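## Task

Get every pill into the Saturday compartment so it stays there without the robot supporting it, then open the grippers and pull the arms away.

## Robot and tools

Robot: two arms, left_arm and right_arm, each ending in a two-finger gripper. The names are labels only; left_arm sits on the +y side. Each arm has six joints (waist, shoulder, elbow, wrist pitch, wrist yaw, wrist roll) plus the gripper.

Scene frame (shared by both arms and all poses): origin at table-top height, centred between the arms, roughly 5 to 10 cm back from the near table edge. +x points out across the table, +y toward left_arm, +z up. Positions are in metres, orientations are quaternions written w first (qw, qx, qy, qz). In the gripper's own axes, the fingers extend along +z and close along y. The reported end_effector_position is the spot between the finger pads, about 1 cm short of the tips. Reported hand positions can be somewhat off, more so when the arm reaches far.

The 16-number row used by tools: one flat list covering both arms, left first. Numbers 1-8 are left_arm: x, y, z, qw, qx, qy, qz, opening; numbers 9-16 are the same for right_arm. x, y, z and the quaternion are an absolute gripper pose in the scene frame, not an offset. Opening runs from -1 (closed) to +1 (fully open, 0.093 m). All 16 must be given even if one arm is idle; to hold an arm still, repeat its last reported position and the quaternion you have been sending, plus its intended opening. A target further than 0.6 m from the arm's last reported position along any of its gripper axes is rejected and nothing is sent.

Tools:
- execute_actions {actions, pictures}. actions is a list with zero or one item. Empty list: just reports state. {rows, steps}: rows is 1 to 15 rows of 16 numbers, each applied for one control step of 1/30 s; steps is at most 15 (default 15) and the final row repeats if rows run out. {steps} alone: a wait of up to 300 steps measured from the previous result, including your thinking time. pictures (true/false) toggles camera images.
- move {target, speed}: target is one 16-number row; both grippers travel in straight lines toward their poses, finishing together, lasting 0.5 to 10 s (cut off at 10 s). speed is m/s, 0.002 to 0.5, default 0.25; rotation capped at twice that in rad/s. The opening is applied at the start. Paths ignore obstacles and the other arm, grippers lag and may overshoot speed near full stretch. The result adds a "move:" line with the ending (done, off_target, moving, held, fault) and active limits (paced = pose clipped; held = a safety check blocked steps), plus each gripper's distance to its pose.
- wait {seconds}: 0 to 10 s of letting the scene run with no new command.
- zoom_image {camera, region}: enlarge part of the latest image; region is [x0, y0, x1, y1] pixels, (0,0) top-left, at most 504 by 504. Cameras: cam_head_left, cam_head_right, cam_high, cam_low, cam_left_wrist, cam_right_wrist (all 504x504).
- finished_scene {scene}: ends and grades the current scene (pass its number); irreversible. Sending a reply with no tool call ends everything.

Controller behaviour: each step the commanded pose is limited to 70 mm and 16 degrees from the measured pose, then solved by damped inverse kinematics with position favoured over orientation. After an action ends, an arm only continues up to that last clipped pose, so long reaches need several calls; check the result and send the remainder. Joint friction may leave the hand up to about 31 mm short, and tiny commands may not move it. The simulation keeps running while you think and write.

Results: the state line gives each gripper's position and quaternion. grip_measured is the gripper motor on the -1..+1 scale; pads meet near -0.94 and each mm of object width adds about 0.0208, with a fixed per-gripper bias up to 0.02. Once pads touch, the reading keeps heading toward your command, so it barely reveals contact. Commanding below the object's width reading squeezes harder, up to roughly 50-62 N per pad; keep sending the same closing value to keep the grip. The last value in each arm's Joint positions is the gap in metres (floored at 0). "pose unreachable" and HELD mark steps the clearance check altered or blocked. "Hand target" shows where the controller is driving each gripper. FAULT lines mean an arm was stopped. MOTOR HOT warns from 75 °C; at 90 °C that arm halts for 10 s, and at 100 °C it goes limp and drops. Holding loads heats motors, even while idle.

Cautions: pills must end inside the named compartment resting on their own, with grippers open and withdrawn. Nothing may fall or be knocked off the table. Avoid drops, slips, fast impacts and hard presses; faster motion and targets far past contact push harder. Keep the arms from colliding with each other and from the bar and plate under and behind the bases, whose tops can stand about 3 cm above the table with no warning. Random brief tugs on held items or nudges to loose objects can occur. Faster, smooth, low-effort completion is preferred.

Each tool is called after "Emit:" by a JSON object that holds its "api" and its "payload".

## Session

Emit:
{"api": "execute_actions", "payload": {"actions": []}}

Scene clock: 0.00 s of 5400.00 s.
left_arm: end_effector_position=(+0.5472, +0.3937, +0.3339) grip_measured=+0.989 end_effector_quat_wxyz=(+0.620, +0.061, +0.724, +0.297) | right_arm: end_effector_position=(+0.1160, +0.1464, +0.1889) grip_measured=+0.990 end_effector_quat_wxyz=(-0.493, +0.742, -0.306, +0.335)
Joint positions: left_arm=[ 0.069  1.724  1.425  0.25  -0.289  0.536  0.093] | right_arm=[ 1.675  1.822  1.226  0.032  0.966 -1.289  0.093]
Joint velocities: left_arm=[-0.007  0.002  0.007  0.007 -0.022  0.037  0.001] | right_arm=[-0.017 -0.007  0.007  0.022  0.022  0.022  0.001]
Hand target (left_arm): +0.547, +0.394, +0.334; +0.620, +0.061, +0.724, +0.297
Hand target (right_arm): +0.116, +0.146, +0.189; -0.493, +0.742, -0.306, +0.335

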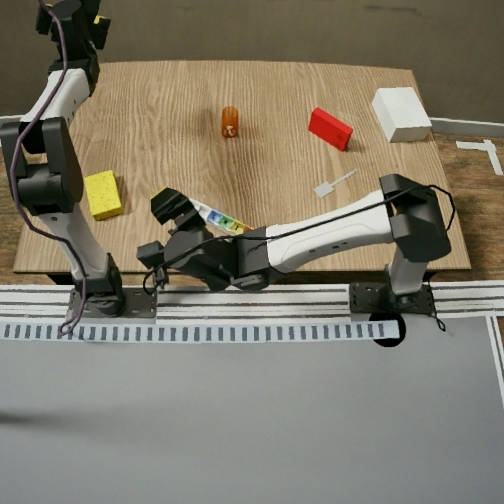

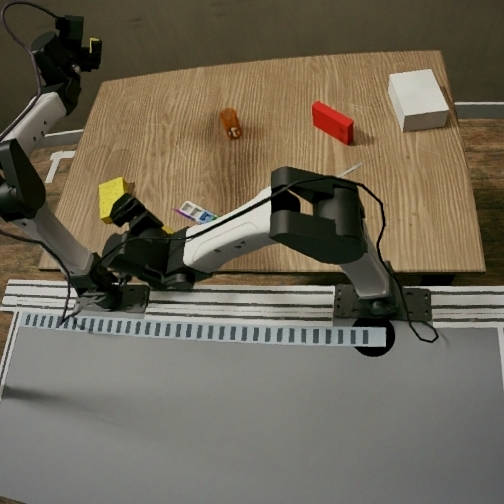

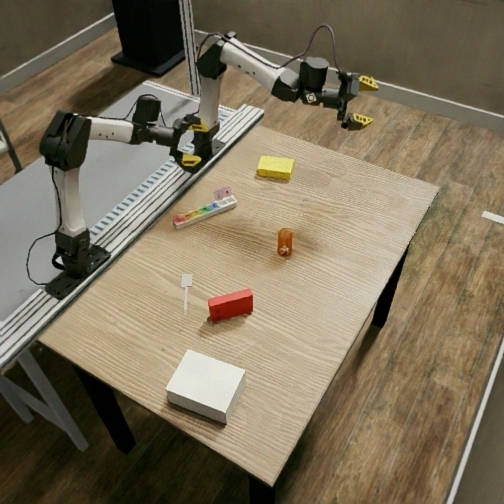

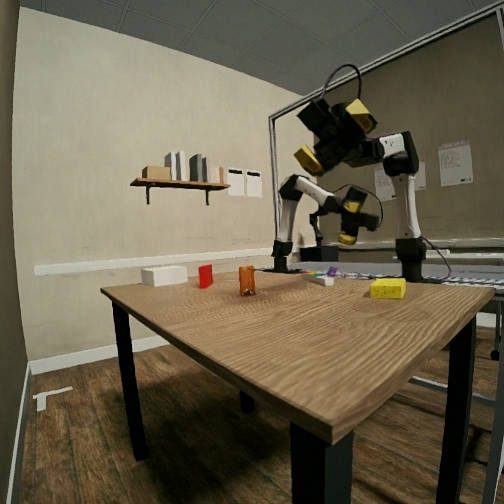

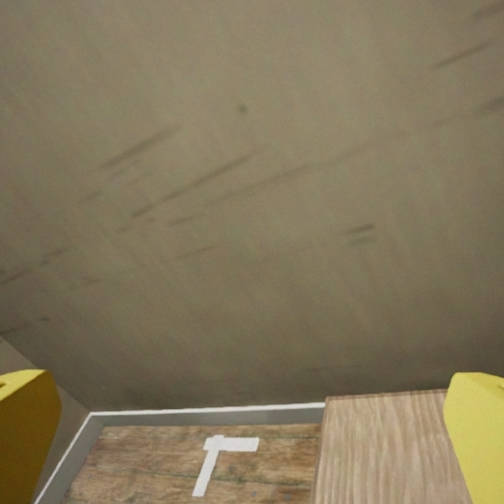

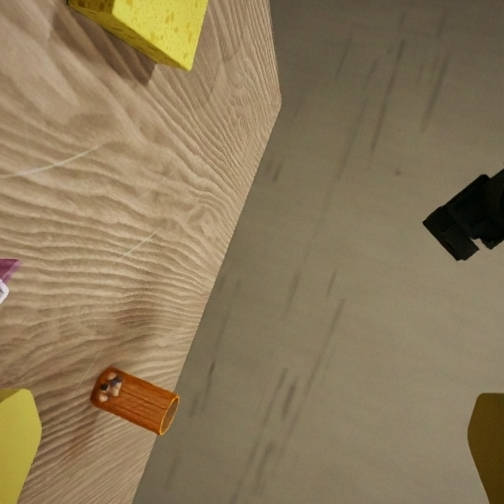

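Emit:
{"api": "move", "payload": {"target": [0.5472,0.3937,0.3339,0.62,0.061,0.724,0.297,1, 0.2,-0.25,0.3,0.3,0,0.954,0,1]}}

Emit:
{"api": "zoom_image", "payload": {"camera": "cam_head_left", "region": [150,90,310,250]}}

Emit:
{"api": "zoom_image", "payload": {"camera": "cam_high", "region": [160,170,310,270]}}

Scene clock: 6.80 s of 5400.00 s.
left_arm: end_effector_position=(+0.5472, +0.3938, +0.3340) grip_measured=+0.989 end_effector_quat_wxyz=(+0.620, +0.061, +0.724, +0.297) | right_arm: end_effector_position=(+0.2030, -0.2471, +0.2872) grip_measured=+0.989 end_effector_quat_wxyz=(+0.288, +0.001, +0.958, -0.013)
Joint positions: left_arm=[ 0.069  1.724  1.425  0.25  -0.289  0.536  0.093] | right_arm=[ 0.699  1.107  1.492 -1.503  0.356  0.569  0.093]
Joint velocities: left_arm=[ 0.017  0.007 -0.012 -0.051 -0.037  0.081 -0.001] | right_arm=[-0.002 -0.012 -0.002 -0.051 -0.007 -0.007 -0.   ]
Hand target (left_arm): +0.547, +0.394, +0.334; +0.620, +0.061, +0.724, +0.297
Hand target (right_arm): +0.201, -0.249, +0.297; +0.300, +0.004, +0.954, -0.000
Off the commanded pose (left_arm): 0.000 m, 0 deg.
Off the commanded pose (right_arm): 0.013 m, 2 deg.
move: off_target (right_arm)
camera_calibration (this result's frames):
cam_left_wrist: T_world_to_cam=[[0.275966, -0.829501, -0.485562, 0.336928], [-0.606091, 0.241902, -0.757718, 0.525275], [0.745987, 0.503399, -0.435996, -0.374807], [0, 0, 0, 1]] pos_world=[0.504985, 0.341094, 0.398195]
cam_right_wrist: T_world_to_cam=[[-0.0241808, -0.99968, 0.00741393, -0.245169], [-0.991114, 0.023002, -0.131013, 0.282333], [0.130801, -0.0105161, -0.991353, 0.335678], [0, 0, 0, 1]] pos_world=[0.229988, -0.248055, 0.371583]

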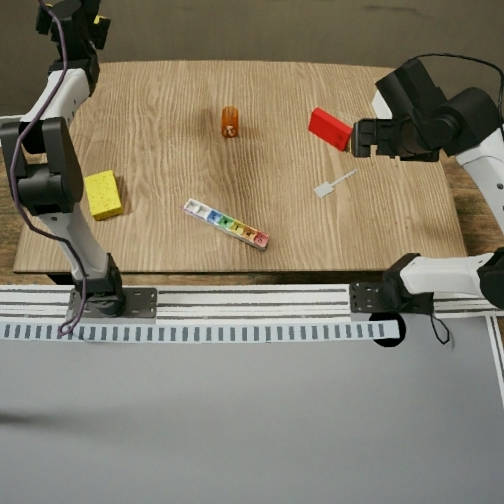

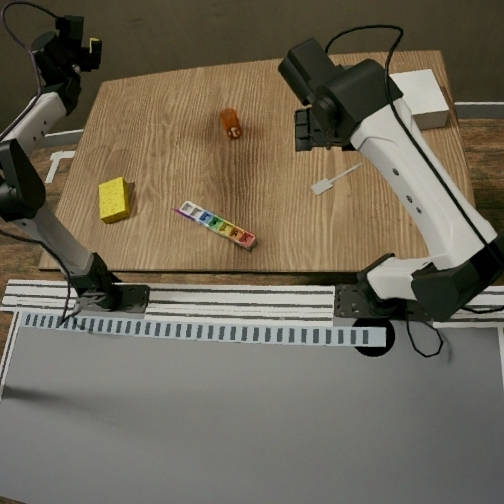

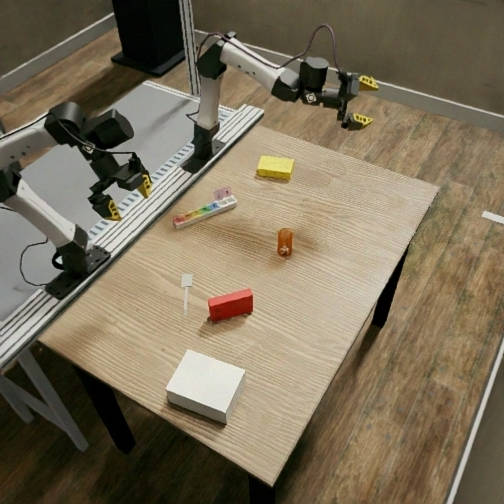

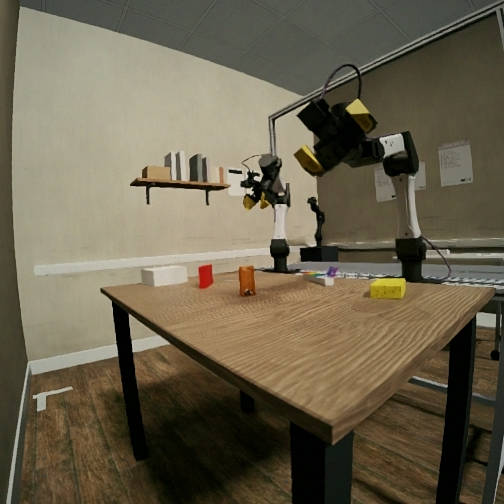

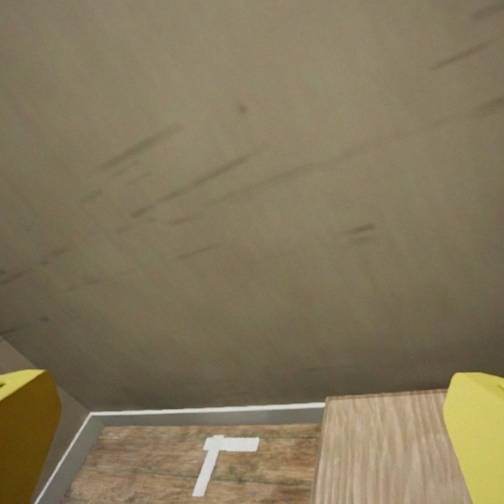

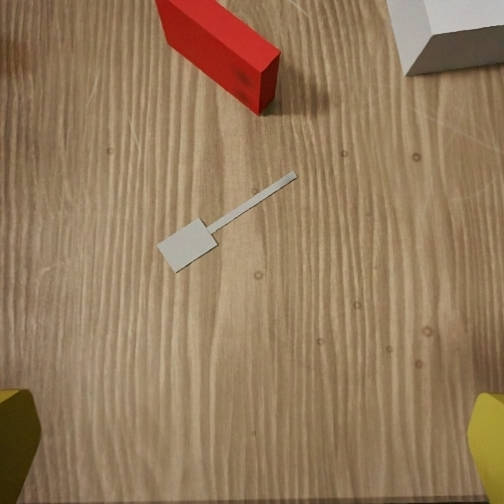

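Region (150, 90, 310, 250) of cam_head_left's 504x504 image, scaled by 3.150, with more detail than that image has.

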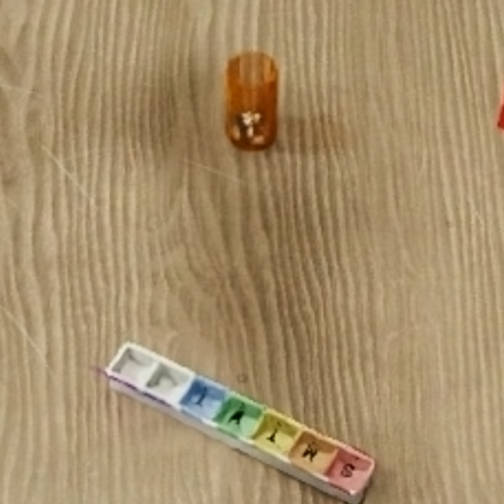

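Region (160, 170, 310, 270) of cam_high's 504x504 image, scaled by 3.360, with more detail than that image has.

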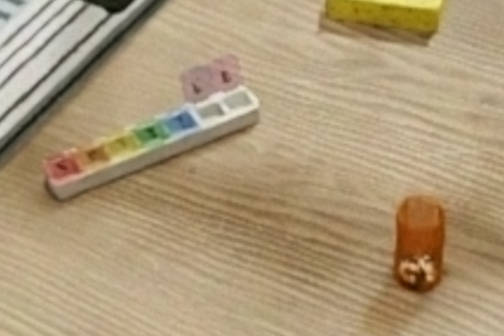

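Emit:
{"api": "move", "payload": {"target": [0.19,0.11,0.14,0.251,0.242,0.935,-0.065,-1, 0.43,-0.053,0.09,0.505,-0.288,0.792,0.184,1]}}

Scene clock: 11.60 s of 5400.00 s.
left_arm: end_effector_position=(+0.2028, +0.1030, +0.1547) grip_measured=-1.000 end_effector_quat_wxyz=(+0.279, +0.232, +0.928, -0.087) | right_arm: end_effector_position=(+0.4198, -0.0498, +0.0870) grip_measured=+0.989 end_effector_quat_wxyz=(+0.492, -0.289, +0.800, +0.185)
Joint positions: left_arm=[-0.92   1.11   0.935 -0.849 -0.213 -0.36   0.   ] | right_arm=[ 0.583  1.87   0.893  0.492 -0.157 -0.06   0.093]
Joint velocities: left_arm=[ 0.007 -0.012 -0.012  0.007 -0.081  0.051  0.   ] | right_arm=[ 0.002 -0.012  0.007  0.022 -0.007 -0.022 -0.001]
Hand target (left_arm): +0.193, +0.107, +0.138; +0.250, +0.239, +0.935, -0.075
Hand target (right_arm): +0.429, -0.048, +0.092; +0.502, -0.289, +0.793, +0.187
Off the commanded pose (left_arm): 0.021 m, 4 deg.
Off the commanded pose (right_arm): 0.011 m, 2 deg.
move: off_target (left_arm, right_arm)
camera_calibration (this result's frames):
cam_left_wrist: T_world_to_cam=[[-0.465777, -0.883323, 0.0528471, 0.176444], [-0.879633, 0.45567, -0.136424, 0.188342], [0.0964254, -0.110029, -0.98924, 0.23089], [0, 0, 0, 1]] pos_world=[0.225592, 0.0954396, 0.244776]
cam_right_wrist: T_world_to_cam=[[0.641709, -0.766167, -0.0346031, -0.305427], [-0.621983, -0.49349, -0.607951, 0.327226], [0.448716, 0.41165, -0.79322, -0.0187997], [0, 0, 0, 1]] pos_world=[0.40796, -0.0647863, 0.173456]

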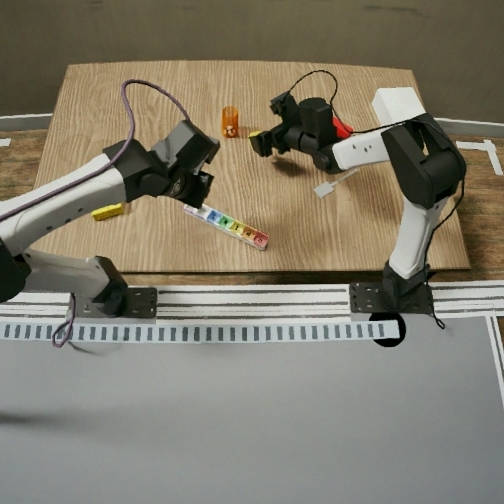

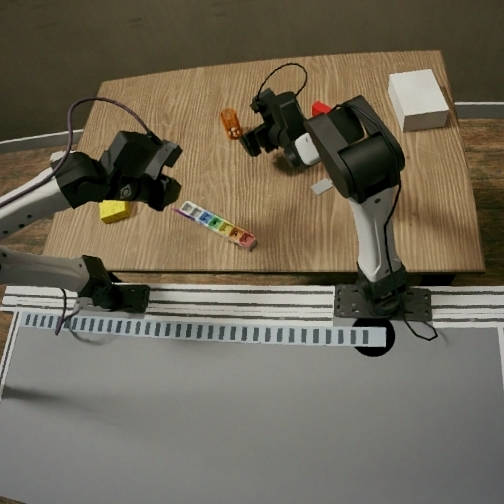

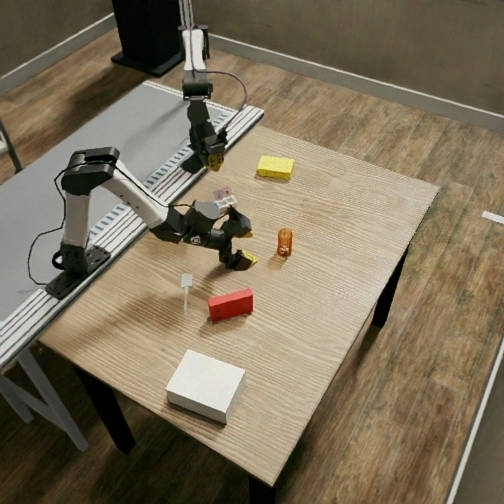

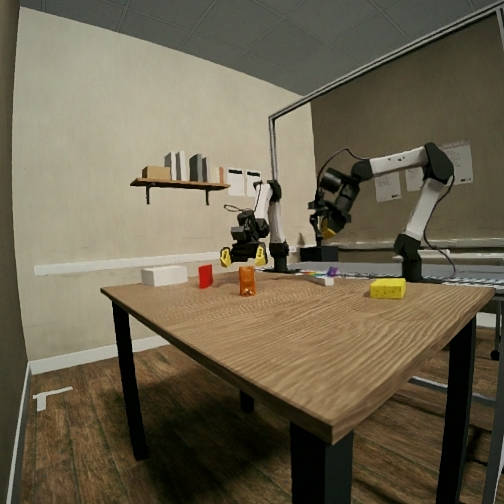

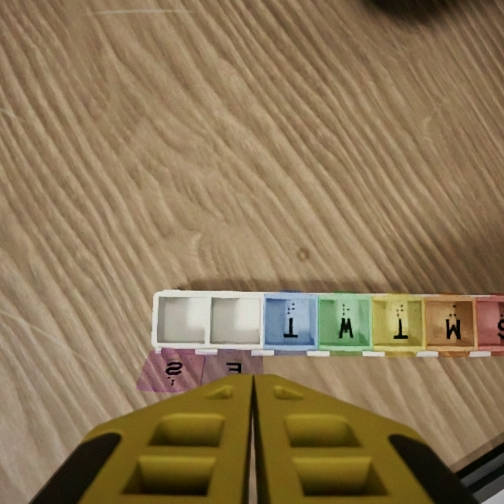

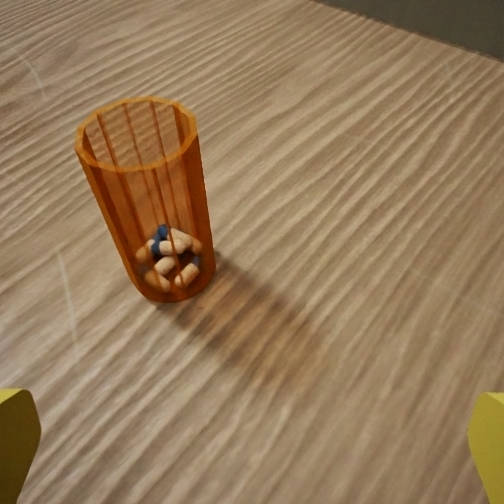

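Emit:
{"api": "move", "payload": {"target": [0.145,0.128,0.04,0.251,0.242,0.935,-0.065,-1, 0.40,-0.01,0.05,0.505,-0.288,0.792,0.184,1], "speed": 0.12}}

Scene clock: 13.97 s of 5400.00 s.
left_arm: end_effector_position=(+0.1479, +0.1249, +0.0448) grip_measured=-1.000 end_effector_quat_wxyz=(+0.249, +0.241, +0.936, -0.066) | right_arm: end_effector_position=(+0.4045, -0.0083, +0.0616) grip_measured=+0.989 end_effector_quat_wxyz=(+0.512, -0.290, +0.787, +0.187)
Joint positions: left_arm=[-1.102  1.013  0.49  -0.617 -0.287 -0.526  0.   ] | right_arm=[ 0.706  1.993  0.876  0.683 -0.044 -0.015  0.093]
Joint velocities: left_arm=[ 0.002 -0.002 -0.007  0.022 -0.007 -0.037  0.   ] | right_arm=[-0.007 -0.002 -0.002  0.022 -0.007  0.022 -0.   ]
Hand target (left_arm): +0.145, +0.127, +0.039; +0.249, +0.241, +0.936, -0.065
Hand target (right_arm): +0.400, -0.011, +0.050; +0.505, -0.289, +0.792, +0.184
Off the commanded pose (left_arm): 0.006 m, 0 deg.
Off the commanded pose (right_arm): 0.013 m, 1 deg.
move: off_target (right_arm)
camera_calibration (this result's frames):
cam_left_wrist: T_world_to_cam=[[-0.470161, -0.882256, 0.023943, 0.17787], [-0.881275, 0.467817, -0.0670963, 0.110737], [0.0479952, -0.0526464, -0.997459, 0.130168], [0, 0, 0, 1]] pos_world=[0.17497, 0.111975, 0.133008]
cam_right_wrist: T_world_to_cam=[[0.64441, -0.764426, -0.0196959, -0.266742], [-0.592808, -0.483134, -0.644329, 0.313241], [0.483027, 0.426888, -0.764494, -0.0646276], [0, 0, 0, 1]] pos_world=[0.3888, -0.0249786, 0.147169]

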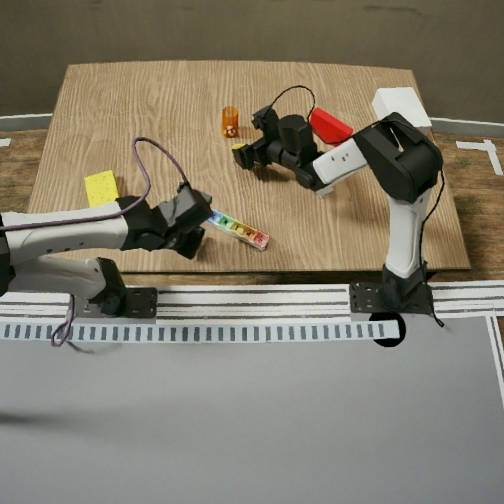

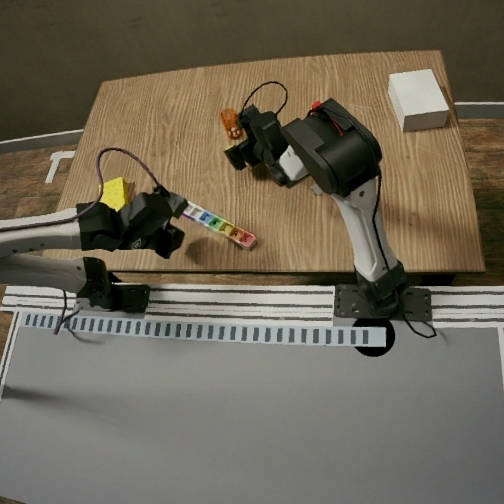

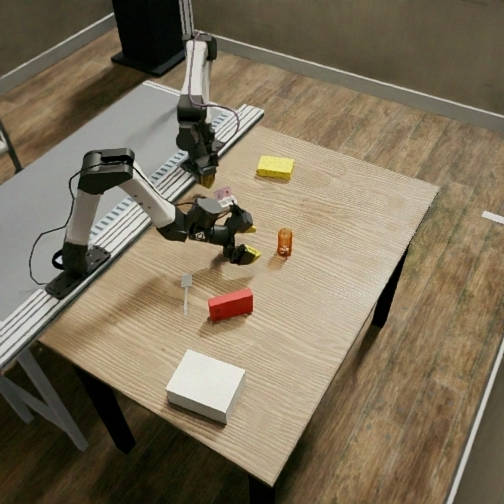

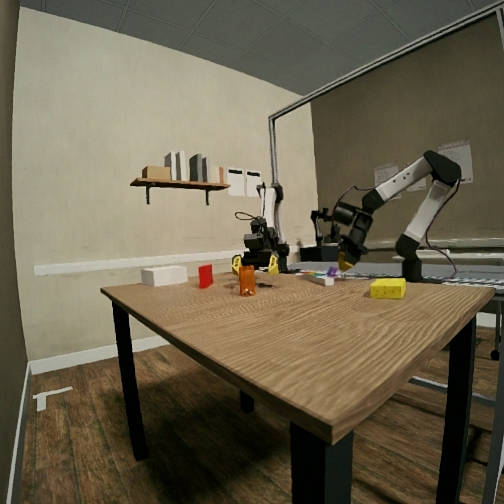

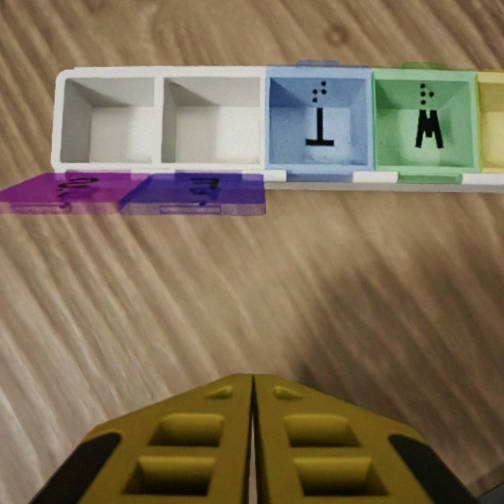

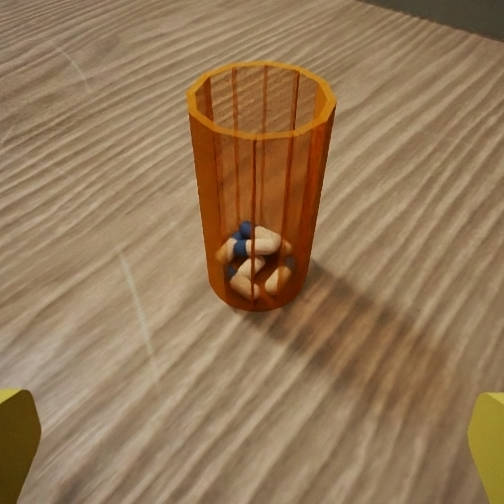

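Emit:
{"api": "move", "payload": {"target": [0.214,0.096,0.045,0.251,0.242,0.935,-0.065,-1, 0.48,0.055,0.038,0.505,-0.288,0.792,0.184,1], "speed": 0.05}}

Scene clock: 16.80 s of 5400.00 s.
left_arm: end_effector_position=(+0.2102, +0.1000, +0.0452) grip_measured=-1.000 end_effector_quat_wxyz=(+0.254, +0.241, +0.935, -0.062) | right_arm: end_effector_position=(+0.4759, +0.0504, +0.0375) grip_measured=+0.989 end_effector_quat_wxyz=(+0.502, -0.291, +0.794, +0.183)
Joint positions: left_arm=[-0.899  1.276  0.623 -0.438 -0.211 -0.333  0.   ] | right_arm=[ 0.713  2.305  1.332  0.513 -0.035 -0.009  0.093]
Joint velocities: left_arm=[-0.002  0.012  0.022 -0.022  0.037  0.095  0.   ] | right_arm=[-0.017 -0.007  0.002 -0.037 -0.037 -0.022 -0.   ]
Hand target (left_arm): +0.214, +0.097, +0.046; +0.253, +0.242, +0.934, -0.065
Hand target (right_arm): +0.479, +0.056, +0.039; +0.505, -0.288, +0.792, +0.184
Off the commanded pose (left_arm): 0.005 m, 1 deg.
Off the commanded pose (right_arm): 0.006 m, 1 deg.
move: done
camera_calibration (this result's frames):
cam_left_wrist: T_world_to_cam=[[-0.468929, -0.883149, 0.012374, 0.185469], [-0.881202, 0.466853, -0.0743716, 0.177728], [0.0599044, -0.045779, -0.997154, 0.123067], [0, 0, 0, 1]] pos_world=[0.236213, 0.0864578, 0.13364]
cam_right_wrist: T_world_to_cam=[[0.641809, -0.766552, -0.0219126, -0.266957], [-0.607922, -0.49116, -0.623854, 0.375298], [0.467453, 0.413716, -0.781234, -0.133906], [0, 0, 0, 1]] pos_world=[0.462082, 0.035094, 0.123669]

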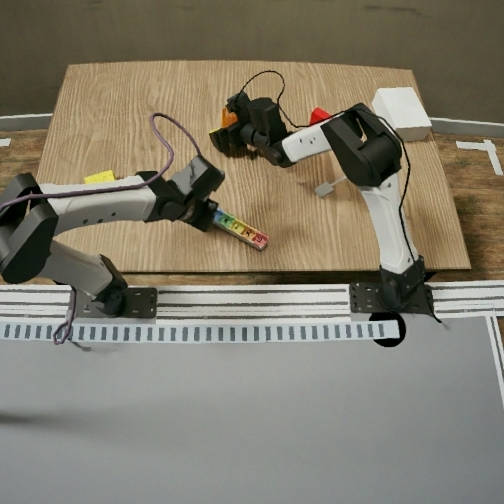

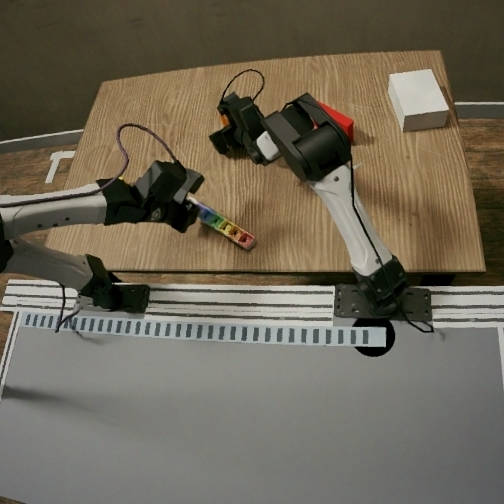

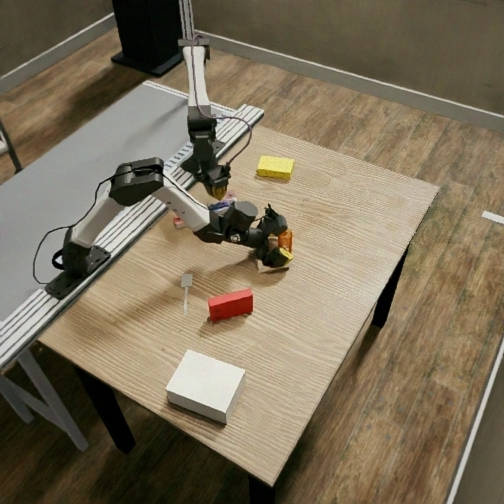

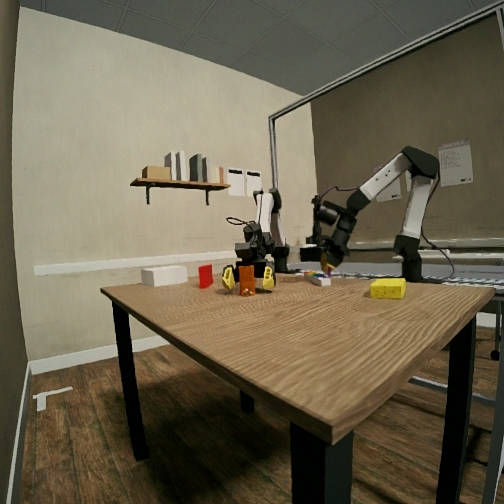

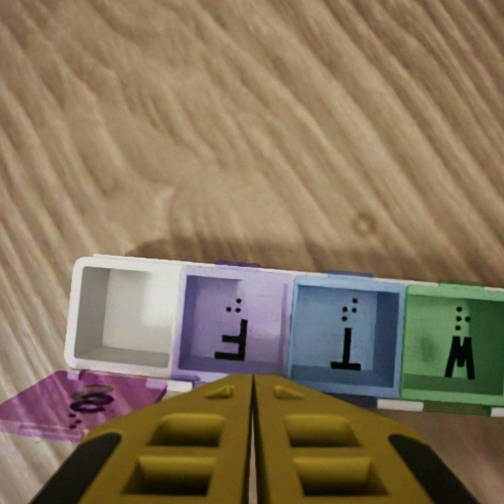

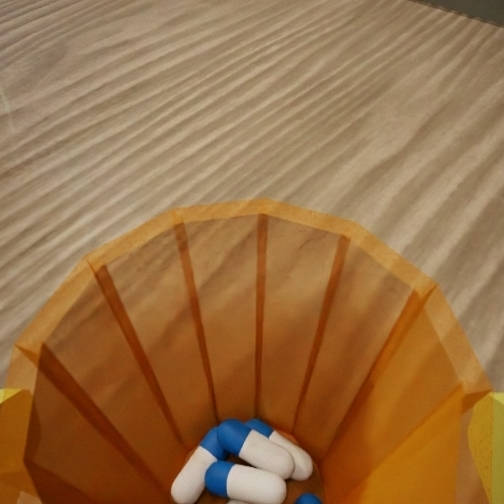

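Emit:
{"api": "move", "payload": {"target": [0.16,0.2,0.13,0.427,0.34,0.82,-0.177,0, 0.48,0.055,0.038,0.505,-0.288,0.792,0.184,-0.3], "speed": 0.15}}

Scene clock: 19.83 s of 5400.00 s.
left_arm: end_effector_position=(+0.1637, +0.1977, +0.1340) grip_measured=-0.002 end_effector_quat_wxyz=(+0.444, +0.342, +0.811, -0.169) | right_arm: end_effector_position=(+0.4759, +0.0503, +0.0373) grip_measured=-0.263 end_effector_quat_wxyz=(+0.501, -0.291, +0.794, +0.183)
Joint positions: left_arm=[-0.151  0.291  0.44  -0.837  0.492  0.424  0.045] | right_arm=[ 0.713  2.305  1.333  0.512 -0.035 -0.009  0.033]
Joint velocities: left_arm=[ 0.002 -0.007 -0.012  0.022 -0.022  0.022 -0.   ] | right_arm=[-0.017  0.002 -0.007 -0.037 -0.022  0.007  0.001]
Hand target (left_arm): +0.160, +0.199, +0.130; +0.432, +0.342, +0.816, -0.172
Hand target (right_arm): +0.480, +0.055, +0.038; +0.505, -0.288, +0.792, +0.184
Off the commanded pose (left_arm): 0.006 m, 2 deg.
Off the commanded pose (right_arm): 0.006 m, 1 deg.
move: done
camera_calibration (this result's frames):
cam_left_wrist: T_world_to_cam=[[-0.701474, -0.712675, -0.00541395, 0.255582], [-0.61084, 0.605119, -0.510593, 0.0846088], [0.367163, -0.354861, -0.859805, 0.211328], [0, 0, 0, 1]] pos_world=[0.153375, 0.205941, 0.226285]
cam_right_wrist: T_world_to_cam=[[0.641782, -0.766573, -0.0219491, -0.266945], [-0.608487, -0.491595, -0.622959, 0.375401], [0.466753, 0.41316, -0.781947, -0.133622], [0, 0, 0, 1]] pos_world=[0.462116, 0.0351193, 0.123515]

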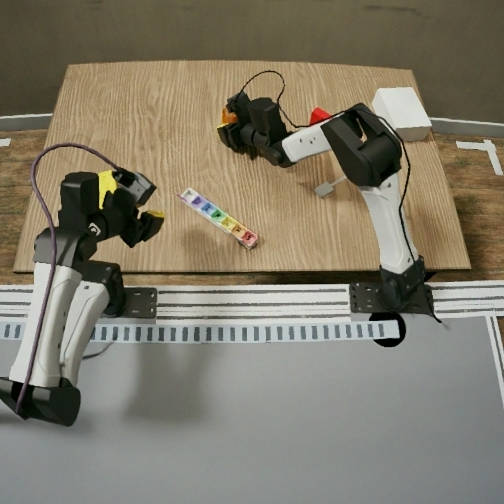

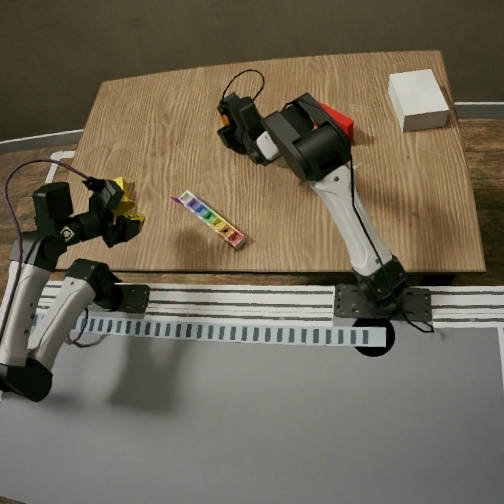

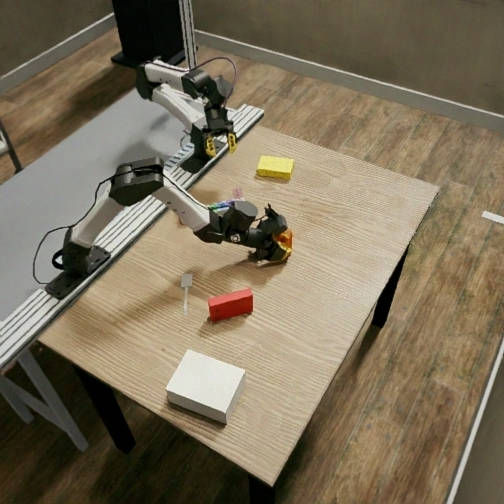

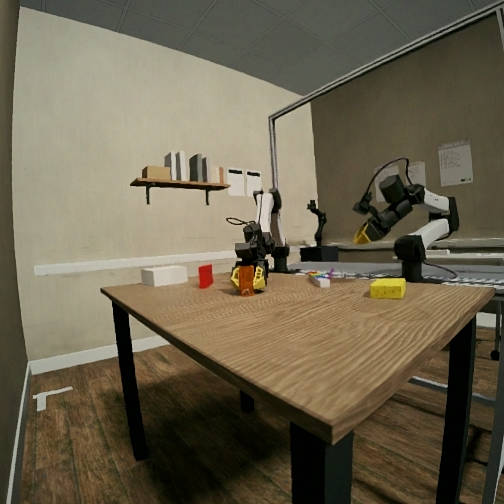

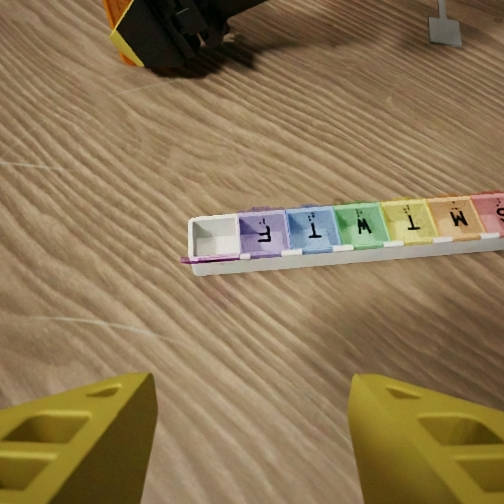

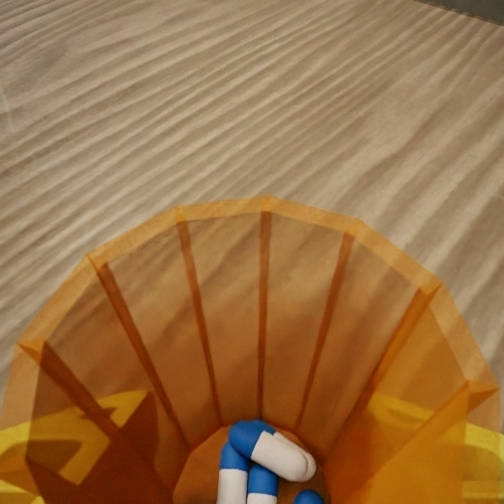

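Emit:
{"api": "move", "payload": {"target": [0.16,0.2,0.13,0.427,0.34,0.82,-0.177,0, 0.42,0.08,0.12,0.505,-0.288,0.792,0.184,-0.3], "speed": 0.15}}

Emit:
{"api": "move", "payload": {"target": [0.16,0.2,0.13,0.427,0.34,0.82,-0.177,0, 0.315,0.122,0.08,0.351,-0.905,0.21,-0.112,-0.3], "speed": 0.2}}

Scene clock: 22.40 s of 5400.00 s.
left_arm: end_effector_position=(+0.1630, +0.1985, +0.1320) grip_measured=-0.002 end_effector_quat_wxyz=(+0.439, +0.341, +0.813, -0.174) | right_arm: end_effector_position=(+0.4218, +0.0821, +0.1176) grip_measured=-0.263 end_effector_quat_wxyz=(+0.505, -0.293, +0.791, +0.186)
Joint positions: left_arm=[-0.12   0.301  0.44  -0.849  0.522  0.442  0.045] | right_arm=[0.845 2.071 1.31  0.309 0.078 0.045 0.033]
Joint velocities: left_arm=[-0.007  0.007  0.002 -0.007 -0.007  0.007 -0.   ] | right_arm=[-0.012  0.002  0.012 -0.037 -0.066  0.022  0.   ]
Hand target (left_arm): +0.160, +0.200, +0.130; +0.427, +0.339, +0.819, -0.177
Hand target (right_arm): +0.419, +0.078, +0.119; +0.505, -0.288, +0.792, +0.184
Off the commanded pose (left_arm): 0.004 m, 2 deg.
Off the commanded pose (right_arm): 0.004 m, 1 deg.
move: done
camera_calibration (this result's frames):
cam_left_wrist: T_world_to_cam=[[-0.703323, -0.710819, 0.00857982, 0.253802], [-0.616646, 0.604049, -0.504849, 0.0829954], [0.353673, -0.360362, -0.863165, 0.21385], [0, 0, 0, 1]] pos_world=[0.154051, 0.207337, 0.22431]
cam_right_wrist: T_world_to_cam=[[0.647069, -0.762153, -0.0206089, -0.208835], [-0.599562, -0.491959, -0.63127, 0.405388], [0.470985, 0.420832, -0.775289, -0.0619297], [0, 0, 0, 1]] pos_world=[0.407354, 0.0663328, 0.203592]

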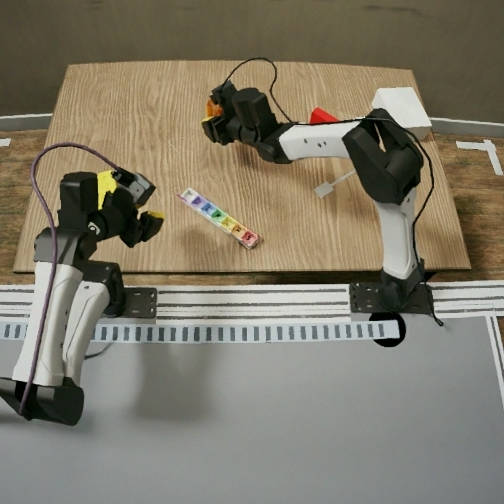

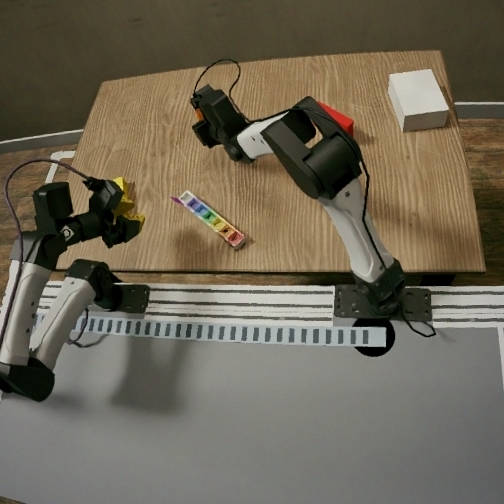

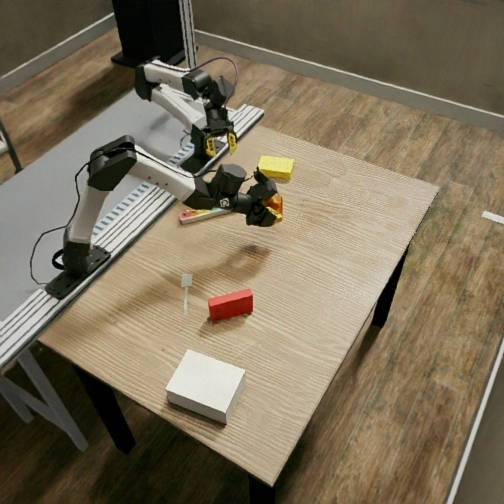

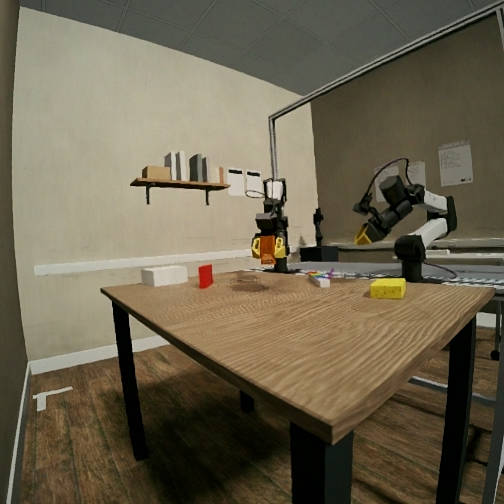

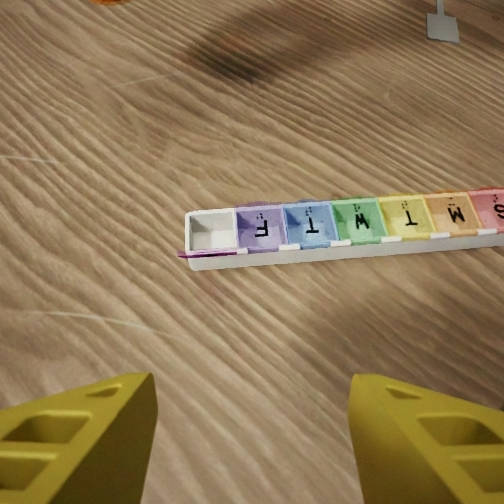

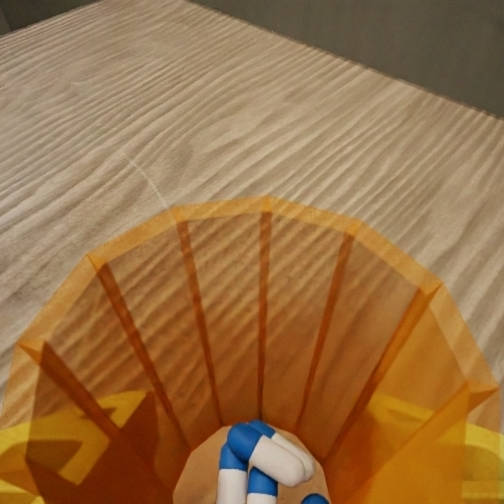

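Scene clock: 27.63 s of 5400.00 s.
left_arm: end_effector_position=(+0.1629, +0.1986, +0.1318) grip_measured=-0.002 end_effector_quat_wxyz=(+0.438, +0.341, +0.813, -0.174) | right_arm: end_effector_position=(+0.3105, +0.1122, +0.0686) grip_measured=-0.263 end_effector_quat_wxyz=(-0.338, +0.910, -0.218, +0.104)
Joint positions: left_arm=[-0.12   0.301  0.44  -0.85   0.522  0.443  0.045] | right_arm=[ 0.988  2.055  1.422 -0.229 -0.074 -1.7    0.033]
Joint velocities: left_arm=[-0.002 -0.007 -0.007 -0.037 -0.022 -0.066  0.   ] | right_arm=[ 0.012 -0.007  0.002  0.007 -0.066 -0.007  0.   ]
Hand target (left_arm): +0.160, +0.200, +0.130; +0.427, +0.339, +0.819, -0.177
Hand target (right_arm): +0.314, +0.119, +0.081; -0.349, +0.906, -0.212, +0.113
Off the commanded pose (left_arm): 0.004 m, 2 deg.
Off the commanded pose (right_arm): 0.016 m, 2 deg.
move: off_target (right_arm)
camera_calibration (this result's frames):
cam_left_wrist: T_world_to_cam=[[-0.703632, -0.710515, 0.00841539, 0.253746], [-0.616539, 0.604593, -0.504328, 0.0826639], [0.353245, -0.360049, -0.863471, 0.21383], [0, 0, 0, 1]] pos_world=[0.153975, 0.207301, 0.22419]
cam_right_wrist: T_world_to_cam=[[0.347536, 0.669181, 0.656822, -0.229008], [0.641667, -0.680509, 0.353796, -0.109317], [0.683726, 0.298504, -0.665893, -0.120082], [0, 0, 0, 1]] pos_world=[0.231837, 0.114701, 0.109131]

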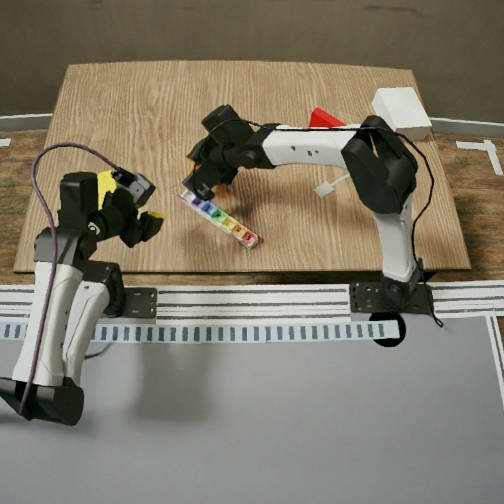

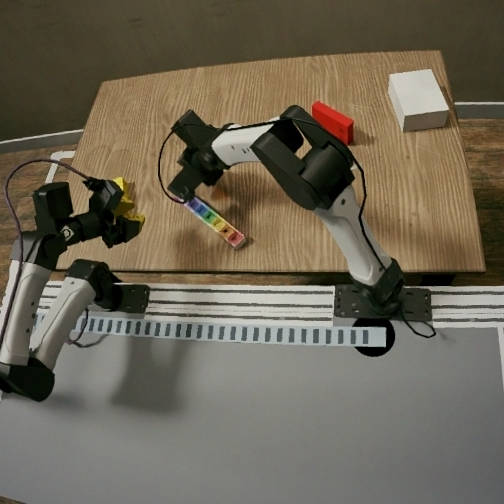

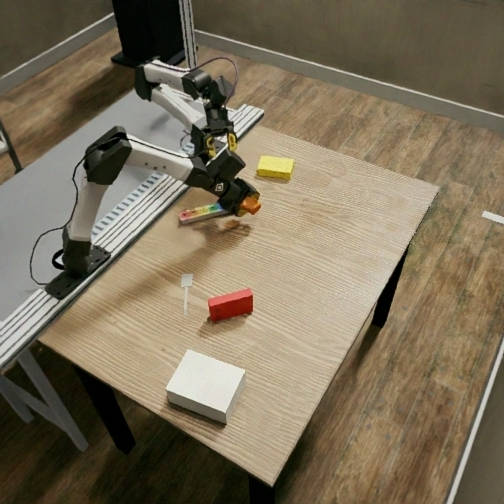

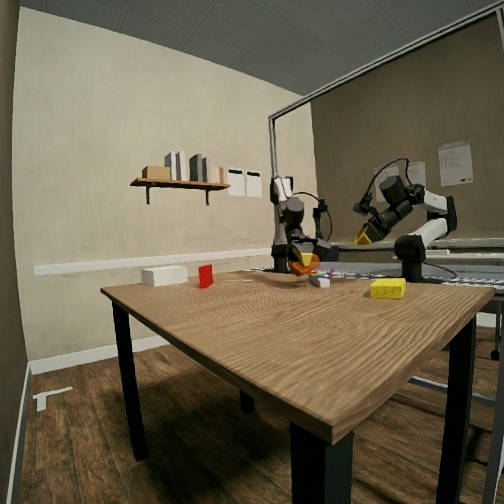

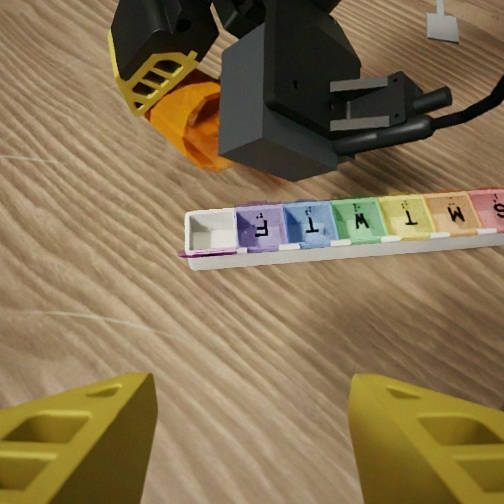

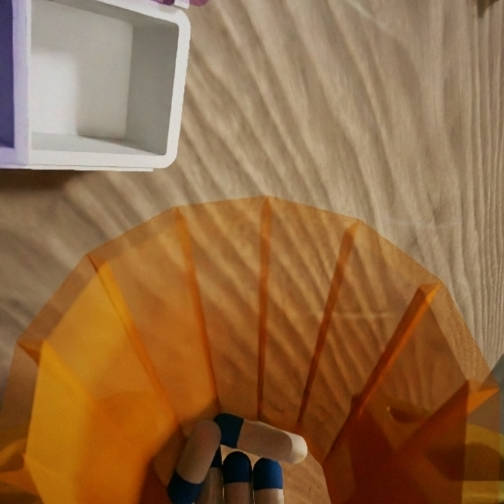

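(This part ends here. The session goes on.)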